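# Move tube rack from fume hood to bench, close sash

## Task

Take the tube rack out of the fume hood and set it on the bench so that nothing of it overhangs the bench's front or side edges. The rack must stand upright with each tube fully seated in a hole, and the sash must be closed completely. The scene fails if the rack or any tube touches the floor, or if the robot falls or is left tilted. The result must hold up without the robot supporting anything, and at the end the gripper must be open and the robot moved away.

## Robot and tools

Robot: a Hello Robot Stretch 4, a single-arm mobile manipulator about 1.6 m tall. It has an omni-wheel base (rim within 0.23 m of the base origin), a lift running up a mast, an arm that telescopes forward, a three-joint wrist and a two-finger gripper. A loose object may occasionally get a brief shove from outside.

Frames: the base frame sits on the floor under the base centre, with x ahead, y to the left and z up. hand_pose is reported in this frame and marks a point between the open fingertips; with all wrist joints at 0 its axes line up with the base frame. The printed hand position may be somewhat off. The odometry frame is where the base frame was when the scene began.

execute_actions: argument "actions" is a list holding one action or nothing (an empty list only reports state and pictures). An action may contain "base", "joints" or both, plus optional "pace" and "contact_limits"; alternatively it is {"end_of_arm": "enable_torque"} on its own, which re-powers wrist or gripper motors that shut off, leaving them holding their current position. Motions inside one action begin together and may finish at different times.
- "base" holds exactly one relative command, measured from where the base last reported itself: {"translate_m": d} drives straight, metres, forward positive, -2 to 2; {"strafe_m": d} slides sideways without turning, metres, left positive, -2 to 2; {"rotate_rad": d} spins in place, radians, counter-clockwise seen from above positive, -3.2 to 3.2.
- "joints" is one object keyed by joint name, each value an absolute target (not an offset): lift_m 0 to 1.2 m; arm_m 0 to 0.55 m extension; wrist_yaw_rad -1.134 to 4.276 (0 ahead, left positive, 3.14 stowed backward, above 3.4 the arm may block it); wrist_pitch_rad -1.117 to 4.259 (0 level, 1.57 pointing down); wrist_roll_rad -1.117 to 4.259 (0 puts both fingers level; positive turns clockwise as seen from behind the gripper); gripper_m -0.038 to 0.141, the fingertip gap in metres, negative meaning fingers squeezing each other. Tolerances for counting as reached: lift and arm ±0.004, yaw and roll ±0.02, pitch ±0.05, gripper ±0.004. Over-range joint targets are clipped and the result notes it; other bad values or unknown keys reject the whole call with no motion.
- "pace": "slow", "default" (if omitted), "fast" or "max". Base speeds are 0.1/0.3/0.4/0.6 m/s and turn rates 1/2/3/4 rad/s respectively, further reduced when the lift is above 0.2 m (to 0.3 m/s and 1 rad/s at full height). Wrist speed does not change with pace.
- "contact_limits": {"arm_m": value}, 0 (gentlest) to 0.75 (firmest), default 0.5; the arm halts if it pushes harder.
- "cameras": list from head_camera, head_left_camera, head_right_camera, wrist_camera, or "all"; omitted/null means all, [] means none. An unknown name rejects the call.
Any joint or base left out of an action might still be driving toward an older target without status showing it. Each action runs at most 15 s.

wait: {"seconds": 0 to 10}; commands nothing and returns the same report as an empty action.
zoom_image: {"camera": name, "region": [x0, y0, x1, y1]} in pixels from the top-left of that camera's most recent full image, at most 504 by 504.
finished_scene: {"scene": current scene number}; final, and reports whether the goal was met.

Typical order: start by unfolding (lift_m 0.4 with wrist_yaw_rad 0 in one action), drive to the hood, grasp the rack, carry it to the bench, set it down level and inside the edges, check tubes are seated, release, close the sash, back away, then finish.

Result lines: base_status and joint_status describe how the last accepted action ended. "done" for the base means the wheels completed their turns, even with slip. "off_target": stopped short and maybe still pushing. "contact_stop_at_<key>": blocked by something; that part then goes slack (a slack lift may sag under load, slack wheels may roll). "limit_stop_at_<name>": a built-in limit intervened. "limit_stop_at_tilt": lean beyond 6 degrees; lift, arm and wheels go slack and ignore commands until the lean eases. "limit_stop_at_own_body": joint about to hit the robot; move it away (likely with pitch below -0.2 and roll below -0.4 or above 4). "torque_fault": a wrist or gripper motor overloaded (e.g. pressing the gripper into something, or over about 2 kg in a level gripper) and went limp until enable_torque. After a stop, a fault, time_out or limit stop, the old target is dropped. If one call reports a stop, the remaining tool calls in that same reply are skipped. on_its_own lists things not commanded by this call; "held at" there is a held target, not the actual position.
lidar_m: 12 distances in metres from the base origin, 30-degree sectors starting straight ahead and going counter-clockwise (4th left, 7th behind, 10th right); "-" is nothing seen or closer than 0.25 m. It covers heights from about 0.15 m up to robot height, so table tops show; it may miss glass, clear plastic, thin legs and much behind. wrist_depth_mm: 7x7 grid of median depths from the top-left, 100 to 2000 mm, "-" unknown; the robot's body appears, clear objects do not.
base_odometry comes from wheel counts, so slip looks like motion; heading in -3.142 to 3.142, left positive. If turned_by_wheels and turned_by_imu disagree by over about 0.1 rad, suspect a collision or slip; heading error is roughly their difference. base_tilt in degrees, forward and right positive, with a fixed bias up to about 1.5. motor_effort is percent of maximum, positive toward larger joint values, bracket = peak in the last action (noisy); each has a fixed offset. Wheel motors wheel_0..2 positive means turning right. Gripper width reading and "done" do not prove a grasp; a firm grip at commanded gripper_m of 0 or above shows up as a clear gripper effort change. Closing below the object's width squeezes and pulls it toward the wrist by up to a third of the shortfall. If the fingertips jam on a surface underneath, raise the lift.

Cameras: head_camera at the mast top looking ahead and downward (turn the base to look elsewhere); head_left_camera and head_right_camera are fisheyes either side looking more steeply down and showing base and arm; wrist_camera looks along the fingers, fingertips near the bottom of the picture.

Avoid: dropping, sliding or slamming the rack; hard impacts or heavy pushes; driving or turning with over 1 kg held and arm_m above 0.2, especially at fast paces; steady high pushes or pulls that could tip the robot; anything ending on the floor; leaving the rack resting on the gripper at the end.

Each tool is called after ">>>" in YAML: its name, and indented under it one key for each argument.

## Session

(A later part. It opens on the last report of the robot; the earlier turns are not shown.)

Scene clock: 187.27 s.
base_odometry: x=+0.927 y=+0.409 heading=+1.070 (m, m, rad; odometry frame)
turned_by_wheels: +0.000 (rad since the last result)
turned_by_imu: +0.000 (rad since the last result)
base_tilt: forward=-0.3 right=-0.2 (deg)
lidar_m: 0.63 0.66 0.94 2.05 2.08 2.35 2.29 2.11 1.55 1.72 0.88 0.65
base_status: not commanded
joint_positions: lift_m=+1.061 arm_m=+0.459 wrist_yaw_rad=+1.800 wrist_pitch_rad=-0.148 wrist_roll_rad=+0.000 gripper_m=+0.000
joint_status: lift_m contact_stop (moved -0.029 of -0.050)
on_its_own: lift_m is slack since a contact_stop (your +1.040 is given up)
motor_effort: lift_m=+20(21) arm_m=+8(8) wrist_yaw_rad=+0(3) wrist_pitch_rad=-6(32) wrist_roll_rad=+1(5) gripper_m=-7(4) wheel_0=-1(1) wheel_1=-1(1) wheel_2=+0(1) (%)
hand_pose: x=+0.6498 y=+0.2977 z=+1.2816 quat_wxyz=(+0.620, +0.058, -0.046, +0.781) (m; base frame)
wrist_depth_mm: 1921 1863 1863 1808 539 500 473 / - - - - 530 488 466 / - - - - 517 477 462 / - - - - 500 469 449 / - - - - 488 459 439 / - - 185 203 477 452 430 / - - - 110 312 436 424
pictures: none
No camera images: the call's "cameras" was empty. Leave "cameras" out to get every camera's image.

>>> execute_actions:
  actions:
    - {"joints":{"lift_m":1.05},"pace":"slow"}
  cameras: []

>>> execute_actions:
  actions:
    - {"joints":{"lift_m":0.92},"pace":"slow"}
  cameras: ["head_camera","head_right_camera"]

Scene clock: 190.90 s.
base_odometry: x=+0.927 y=+0.409 heading=+1.070 (m, m, rad; odometry frame)
turned_by_wheels: +0.000 (rad since the last result)
turned_by_imu: +0.000 (rad since the last result)
base_tilt: forward=-0.4 right=-0.2 (deg)
lidar_m: 0.62 0.66 0.93 2.04 2.07 2.36 2.28 2.11 1.54 1.71 0.90 0.65
base_status: not commanded
joint_positions: lift_m=+1.050 arm_m=+0.459 wrist_yaw_rad=+1.800 wrist_pitch_rad=-0.148 wrist_roll_rad=+0.000 gripper_m=+0.000
joint_status: all done
motor_effort: lift_m=+16(19) arm_m=+7(8) wrist_yaw_rad=+2(3) wrist_pitch_rad=-6(6) wrist_roll_rad=+1(0) gripper_m=-5(5) wheel_0=-1(1) wheel_1=-1(1) wheel_2=+0(0) (%)
hand_pose: x=+0.6498 y=+0.2977 z=+1.2711 quat_wxyz=(+0.620, +0.058, -0.046, +0.781) (m; base frame)
wrist_depth_mm: - 1921 1921 1863 539 500 477 / - - - - 525 492 462 / - - - - 512 484 459 / - - - - 504 469 449 / - - - - 492 462 442 / - - 185 203 480 452 430 / - - - 110 285 433 427
pictures: none
No camera images: the call's "cameras" was empty. Leave "cameras" out to get every camera's image.

Scene clock: 191.80 s.
base_odometry: x=+0.927 y=+0.409 heading=+1.070 (m, m, rad; odometry frame)
turned_by_wheels: +0.000 (rad since the last result)
turned_by_imu: +0.000 (rad since the last result)
base_tilt: forward=-0.3 right=-0.2 (deg)
lidar_m: 0.62 0.67 0.93 2.03 2.08 2.38 2.28 2.11 1.55 1.72 0.89 0.65
base_status: not commanded
joint_positions: lift_m=+1.030 arm_m=+0.459 wrist_yaw_rad=+1.800 wrist_pitch_rad=-0.148 wrist_roll_rad=+0.000 gripper_m=+0.000
joint_status: lift_m contact_stop (moved -0.021 of -0.130)
on_its_own: lift_m is slack since a contact_stop (your +0.920 is given up)
motor_effort: lift_m=+20(20) arm_m=+7(8) wrist_yaw_rad=+4(1) wrist_pitch_rad=-6(27) wrist_roll_rad=+1(3) gripper_m=-5(4) wheel_0=-1(1) wheel_1=-1(1) wheel_2=+1(1) (%)
hand_pose: x=+0.6498 y=+0.2977 z=+1.2503 quat_wxyz=(+0.620, +0.058, -0.046, +0.781) (m; base frame)
wrist_depth_mm: - 1921 1921 1983 539 500 477 / - - - - 530 492 469 / - - - - 508 480 462 / - - - - 500 469 452 / - - - - 488 462 439 / - - 185 202 473 455 430 / - - - 110 314 436 427
pictures: head_camera, head_right_camera
Images, in order (width x height): head_camera 420x560, head_right_camera 420x672.

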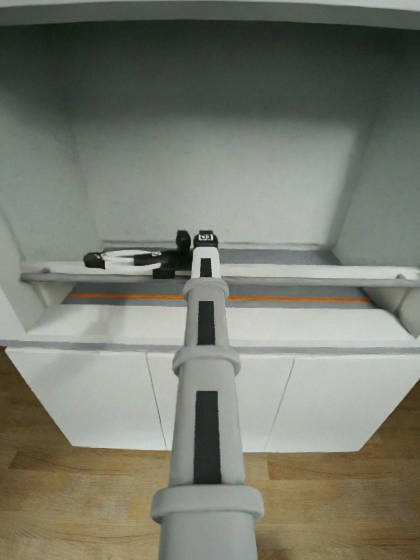

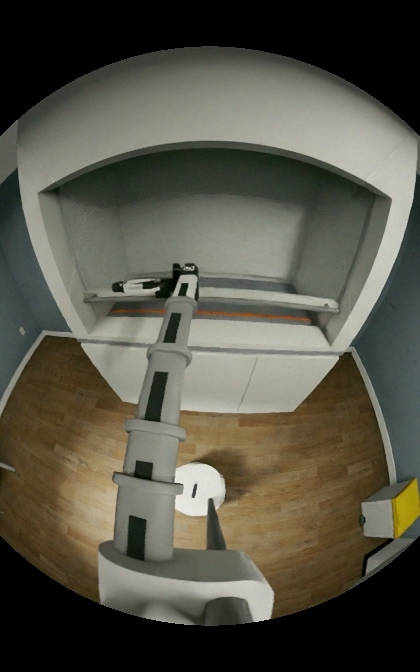

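>>> execute_actions:
  actions:
    - {"joints":{"lift_m":1.016},"pace":"slow"}
  cameras: []

>>> execute_actions:
  actions:
    - {"joints":{"lift_m":1.006},"pace":"slow"}
  cameras: []

>>> execute_actions:
  actions:
    - {"joints":{"lift_m":0.998},"pace":"slow"}
  cameras: []

>>> execute_actions:
  actions:
    - {"joints":{"lift_m":0.91},"pace":"slow"}
  cameras: ["head_camera"]

Scene clock: 197.70 s.
base_odometry: x=+0.927 y=+0.409 heading=+1.071 (m, m, rad; odometry frame)
turned_by_wheels: +0.000 (rad since the last result)
turned_by_imu: +0.000 (rad since the last result)
base_tilt: forward=-0.3 right=-0.1 (deg)
lidar_m: 0.61 0.67 0.92 2.01 2.08 2.36 2.28 2.12 1.53 1.71 0.89 0.65
base_status: not commanded
joint_positions: lift_m=+1.017 arm_m=+0.459 wrist_yaw_rad=+1.800 wrist_pitch_rad=-0.150 wrist_roll_rad=+0.000 gripper_m=+0.000
joint_status: all done
motor_effort: lift_m=+14(19) arm_m=+8(8) wrist_yaw_rad=+2(1) wrist_pitch_rad=+0(6) wrist_roll_rad=+1(0) gripper_m=-4(7) wheel_0=-1(1) wheel_1=-1(1) wheel_2=+1(1) (%)
hand_pose: x=+0.6498 y=+0.2977 z=+1.2379 quat_wxyz=(+0.620, +0.059, -0.047, +0.781) (m; base frame)
wrist_depth_mm: - 1921 1921 1863 544 504 477 / - - - - 535 496 469 / - - - - 517 477 459 / - - - - 504 473 449 / - - - - 488 462 442 / - - 185 202 477 449 433 / - - - 110 286 430 421
pictures: none
No camera images: the call's "cameras" was empty. Leave "cameras" out to get every camera's image.

Scene clock: 198.57 s.
base_odometry: x=+0.927 y=+0.409 heading=+1.070 (m, m, rad; odometry frame)
turned_by_wheels: +0.000 (rad since the last result)
turned_by_imu: +0.000 (rad since the last result)
base_tilt: forward=-0.3 right=-0.2 (deg)
lidar_m: 0.63 0.67 0.95 2.04 2.10 2.36 2.28 2.11 1.55 1.71 0.90 0.67
base_status: not commanded
joint_positions: lift_m=+1.006 arm_m=+0.459 wrist_yaw_rad=+1.800 wrist_pitch_rad=-0.149 wrist_roll_rad=+0.000 gripper_m=+0.000
joint_status: all done
motor_effort: lift_m=+16(16) arm_m=+7(7) wrist_yaw_rad=+3(0) wrist_pitch_rad=-3(17) wrist_roll_rad=+0(0) gripper_m=-8(6) wheel_0=-1(1) wheel_1=-1(1) wheel_2=+0(1) (%)
hand_pose: x=+0.6499 y=+0.2977 z=+1.2274 quat_wxyz=(+0.620, +0.058, -0.046, +0.781) (m; base frame)
wrist_depth_mm: - 1983 1983 1921 539 508 477 / - - - - 521 488 466 / - - - - 512 484 455 / - - - - 504 469 445 / - - - - 496 459 436 / - - 185 203 477 452 433 / - - - 110 285 430 424
pictures: none
No camera images: the call's "cameras" was empty. Leave "cameras" out to get every camera's image.

Scene clock: 199.27 s.
base_odometry: x=+0.927 y=+0.409 heading=+1.070 (m, m, rad; odometry frame)
turned_by_wheels: +0.000 (rad since the last result)
turned_by_imu: +0.000 (rad since the last result)
base_tilt: forward=-0.3 right=-0.2 (deg)
lidar_m: 0.64 0.65 0.94 2.03 2.10 2.36 2.28 2.11 1.54 1.71 0.89 0.65
base_status: not commanded
joint_positions: lift_m=+0.999 arm_m=+0.459 wrist_yaw_rad=+1.801 wrist_pitch_rad=-0.151 wrist_roll_rad=+0.000 gripper_m=+0.000
joint_status: all done
motor_effort: lift_m=+12(15) arm_m=+8(8) wrist_yaw_rad=+2(1) wrist_pitch_rad=+4(13) wrist_roll_rad=+0(0) gripper_m=-6(6) wheel_0=-1(1) wheel_1=-1(1) wheel_2=+0(0) (%)
hand_pose: x=+0.6497 y=+0.2976 z=+1.2203 quat_wxyz=(+0.620, +0.059, -0.047, +0.781) (m; base frame)
wrist_depth_mm: - 1983 1983 1863 539 500 477 / - - - - 530 492 469 / - - - - 512 480 462 / - - - - 504 473 449 / - - - - 488 462 445 / - - 185 202 473 452 436 / - - - 110 287 433 427
pictures: none
No camera images: the call's "cameras" was empty. Leave "cameras" out to get every camera's image.

Scene clock: 200.87 s.
base_odometry: x=+0.927 y=+0.409 heading=+1.070 (m, m, rad; odometry frame)
turned_by_wheels: +0.000 (rad since the last result)
turned_by_imu: +0.000 (rad since the last result)
base_tilt: forward=-0.3 right=-0.1 (deg)
lidar_m: 0.62 0.67 0.94 2.04 2.09 2.36 2.27 2.11 1.54 1.73 0.86 0.66
base_status: not commanded
joint_positions: lift_m=+0.911 arm_m=+0.459 wrist_yaw_rad=+1.801 wrist_pitch_rad=-0.153 wrist_roll_rad=+0.000 gripper_m=+0.000
joint_status: all done
motor_effort: lift_m=+11(17) arm_m=+7(8) wrist_yaw_rad=-3(5) wrist_pitch_rad=+7(24) wrist_roll_rad=+0(0) gripper_m=-3(3) wheel_0=-1(1) wheel_1=-1(1) wheel_2=-1(1) (%)
hand_pose: x=+0.6496 y=+0.2976 z=+1.1328 quat_wxyz=(+0.619, +0.060, -0.047, +0.781) (m; base frame)
wrist_depth_mm: - - 1921 - 544 504 480 / - - - - 530 496 469 / - - - - 521 480 462 / - - - - 504 469 452 / - - - - 488 459 439 / - - 185 202 473 452 430 / - - - 110 290 436 427
pictures: head_camera
Images, in order (width x height): head_camera 420x560.

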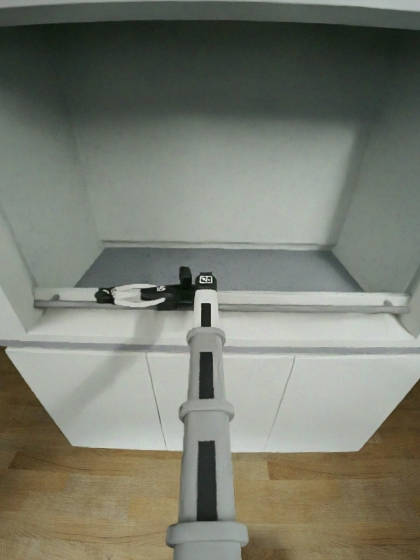

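>>> execute_actions:
  actions:
    - {"joints":{"lift_m":0.885},"pace":"slow"}
  cameras: []

>>> execute_actions:
  actions:
    - {"joints":{"lift_m":0.873},"pace":"slow"}
  cameras: []

>>> execute_actions:
  actions:
    - {"joints":{"lift_m":0.861},"pace":"slow"}
  cameras: []

>>> execute_actions:
  actions:
    - {"joints":{"lift_m":0.849},"pace":"slow"}
  cameras: []

>>> execute_actions:
  actions:
    - {"joints":{"lift_m":0.837},"pace":"slow"}
  cameras: []

Scene clock: 208.20 s.
base_odometry: x=+0.927 y=+0.409 heading=+1.070 (m, m, rad; odometry frame)
turned_by_wheels: +0.000 (rad since the last result)
turned_by_imu: +0.000 (rad since the last result)
base_tilt: forward=-0.3 right=-0.1 (deg)
lidar_m: 0.62 0.67 0.92 2.03 2.08 2.36 2.28 2.09 1.54 1.73 0.87 0.65
base_status: not commanded
joint_positions: lift_m=+0.885 arm_m=+0.459 wrist_yaw_rad=+1.800 wrist_pitch_rad=-0.148 wrist_roll_rad=+0.000 gripper_m=+0.000
joint_status: all done
motor_effort: lift_m=+17(20) arm_m=+7(7) wrist_yaw_rad=+1(4) wrist_pitch_rad=-5(21) wrist_roll_rad=-1(0) gripper_m=-7(5) wheel_0=-1(1) wheel_1=-1(1) wheel_2=-1(1) (%)
hand_pose: x=+0.6498 y=+0.2977 z=+1.1061 quat_wxyz=(+0.620, +0.058, -0.046, +0.781) (m; base frame)
wrist_depth_mm: - - 1921 - 539 500 477 / - - - - 530 488 469 / - - - - 521 484 459 / - - - - 504 469 452 / - - - - 496 462 442 / - - 184 202 477 452 430 / - - - 110 297 433 427
pictures: none
No camera images: the call's "cameras" was empty. Leave "cameras" out to get every camera's image.

Scene clock: 208.97 s.
base_odometry: x=+0.927 y=+0.409 heading=+1.070 (m, m, rad; odometry frame)
turned_by_wheels: +0.000 (rad since the last result)
turned_by_imu: +0.000 (rad since the last result)
base_tilt: forward=-0.3 right=-0.2 (deg)
lidar_m: 0.63 0.67 0.93 2.04 2.09 2.35 2.28 2.10 1.55 1.70 0.89 0.65
base_status: not commanded
joint_positions: lift_m=+0.874 arm_m=+0.459 wrist_yaw_rad=+1.801 wrist_pitch_rad=-0.152 wrist_roll_rad=+0.000 gripper_m=+0.000
joint_status: all done
motor_effort: lift_m=+11(17) arm_m=+8(7) wrist_yaw_rad=-1(1) wrist_pitch_rad=+6(11) wrist_roll_rad=-1(1) gripper_m=-5(6) wheel_0=-1(1) wheel_1=-1(1) wheel_2=-1(1) (%)
hand_pose: x=+0.6497 y=+0.2976 z=+1.0957 quat_wxyz=(+0.619, +0.060, -0.047, +0.781) (m; base frame)
wrist_depth_mm: - - 1921 - 544 504 477 / - - - - 530 488 469 / - - - - 521 480 462 / - - - - 500 473 452 / - - - - 492 462 439 / - - 184 203 477 449 436 / - - - 110 290 436 427
pictures: none
No camera images: the call's "cameras" was empty. Leave "cameras" out to get every camera's image.

Scene clock: 209.80 s.
base_odometry: x=+0.927 y=+0.409 heading=+1.070 (m, m, rad; odometry frame)
turned_by_wheels: +0.000 (rad since the last result)
turned_by_imu: +0.000 (rad since the last result)
base_tilt: forward=-0.3 right=-0.1 (deg)
lidar_m: 0.63 0.67 0.94 2.04 2.09 2.36 2.28 2.11 1.55 1.71 0.89 0.66
base_status: not commanded
joint_positions: lift_m=+0.861 arm_m=+0.459 wrist_yaw_rad=+1.800 wrist_pitch_rad=-0.148 wrist_roll_rad=+0.000 gripper_m=+0.000
joint_status: all done
motor_effort: lift_m=+17(18) arm_m=+7(7) wrist_yaw_rad=+1(2) wrist_pitch_rad=-6(18) wrist_roll_rad=+0(0) gripper_m=-4(7) wheel_0=-1(0) wheel_1=-1(1) wheel_2=-1(1) (%)
hand_pose: x=+0.6499 y=+0.2977 z=+1.0821 quat_wxyz=(+0.620, +0.058, -0.046, +0.781) (m; base frame)
wrist_depth_mm: - - - - 544 500 480 / - - - - 530 492 466 / - - - - 521 484 455 / - - - - 500 473 452 / - - - - 492 462 442 / - - 185 202 480 452 433 / - - - 110 286 433 424
pictures: none
No camera images: the call's "cameras" was empty. Leave "cameras" out to get every camera's image.

Scene clock: 210.60 s.
base_odometry: x=+0.927 y=+0.409 heading=+1.070 (m, m, rad; odometry frame)
turned_by_wheels: +0.000 (rad since the last result)
turned_by_imu: +0.000 (rad since the last result)
base_tilt: forward=-0.3 right=-0.1 (deg)
lidar_m: 0.62 0.67 0.93 2.02 2.09 2.35 2.29 2.12 1.55 1.70 0.88 0.65
base_status: not commanded
joint_positions: lift_m=+0.850 arm_m=+0.459 wrist_yaw_rad=+1.801 wrist_pitch_rad=-0.153 wrist_roll_rad=+0.000 gripper_m=+0.000
joint_status: all done
motor_effort: lift_m=+10(17) arm_m=+8(7) wrist_yaw_rad=-2(2) wrist_pitch_rad=+10(16) wrist_roll_rad=+0(0) gripper_m=-6(4) wheel_0=-1(1) wheel_1=-1(1) wheel_2=-1(1) (%)
hand_pose: x=+0.6497 y=+0.2975 z=+1.0722 quat_wxyz=(+0.619, +0.060, -0.048, +0.781) (m; base frame)
wrist_depth_mm: - - - - 539 504 480 / - - - - 530 488 469 / - - - - 521 484 459 / - - - - 500 473 452 / - - - - 496 459 439 / - - 185 202 477 452 433 / - - - 110 289 430 424
pictures: none
No camera images: the call's "cameras" was empty. Leave "cameras" out to get every camera's image.

Scene clock: 211.43 s.
base_odometry: x=+0.927 y=+0.409 heading=+1.070 (m, m, rad; odometry frame)
turned_by_wheels: +0.000 (rad since the last result)
turned_by_imu: +0.000 (rad since the last result)
base_tilt: forward=-0.3 right=-0.2 (deg)
lidar_m: 0.63 0.67 0.95 2.05 2.08 2.36 2.26 2.12 1.54 1.71 0.89 0.66
base_status: not commanded
joint_positions: lift_m=+0.850 arm_m=+0.459 wrist_yaw_rad=+1.801 wrist_pitch_rad=-0.154 wrist_roll_rad=+0.000 gripper_m=+0.000
joint_status: lift_m contact_stop (moved +0.000 of -0.013)
on_its_own: lift_m is slack since a contact_stop (your +0.837 is given up)
motor_effort: lift_m=+15(14) arm_m=+7(7) wrist_yaw_rad=-2(5) wrist_pitch_rad=+11(33) wrist_roll_rad=+0(3) gripper_m=-6(5) wheel_0=-1(1) wheel_1=+0(1) wheel_2=-2(2) (%)
hand_pose: x=+0.6496 y=+0.2975 z=+1.0721 quat_wxyz=(+0.619, +0.060, -0.048, +0.781) (m; base frame)
wrist_depth_mm: - - - - 539 504 477 / - - - - 525 496 469 / - - - - 517 480 459 / - - - - 504 473 449 / - - - - 492 466 442 / - - 185 202 480 449 433 / - - - 110 290 433 424
pictures: none
No camera images: the call's "cameras" was empty. Leave "cameras" out to get every camera's image.

>>> execute_actions:
  actions:
    - {"joints":{"lift_m":0.9,"arm_m":0.05,"wrist_pitch_rad":0}}
  cameras: ["head_camera","wrist_camera"]

Scene clock: 215.80 s.
base_odometry: x=+0.927 y=+0.409 heading=+1.071 (m, m, rad; odometry frame)
turned_by_wheels: +0.000 (rad since the last result)
turned_by_imu: +0.001 (rad since the last result)
base_tilt: forward=-0.3 right=-0.1 (deg)
lidar_m: 0.63 0.66 0.96 2.05 2.08 2.36 2.28 2.10 1.53 1.72 0.88 0.67
base_status: not commanded
joint_positions: lift_m=+0.900 arm_m=+0.051 wrist_yaw_rad=+1.800 wrist_pitch_rad=+0.002 wrist_roll_rad=+0.000 gripper_m=+0.000
joint_status: all done
motor_effort: lift_m=+23(24) arm_m=-8(7) wrist_yaw_rad=+2(0) wrist_pitch_rad=-6(10) wrist_roll_rad=-1(4) gripper_m=-6(4) wheel_0=+1(1) wheel_1=+0(0) wheel_2=+2(2) (%)
hand_pose: x=+0.2419 y=+0.3008 z=+1.0774 quat_wxyz=(+0.622, -0.001, +0.001, +0.783) (m; base frame)
wrist_depth_mm: - - - - - - - / - - - - - - - / - - - - - - - / - - - - - - - / - - - - - - - / - - 185 202 - - - / - - - 110 - - -
pictures: head_camera, wrist_camera
Images, in order (width x height): head_camera 420x560, wrist_camera 616x392.

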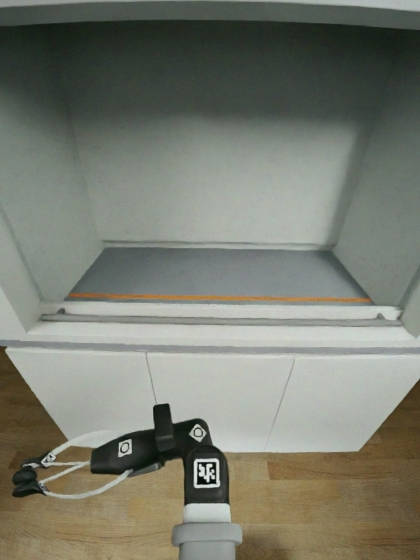

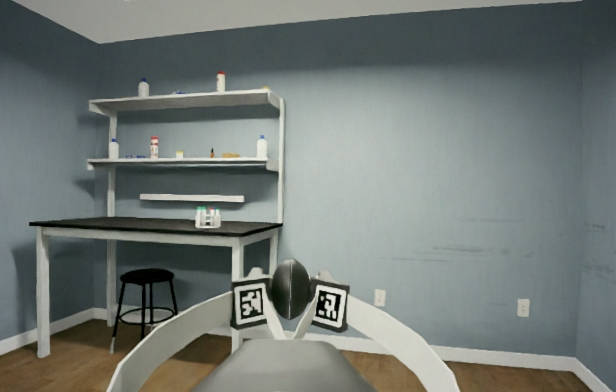

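>>> finished_scene:
  scene: 1

The scene is finished: the task was done.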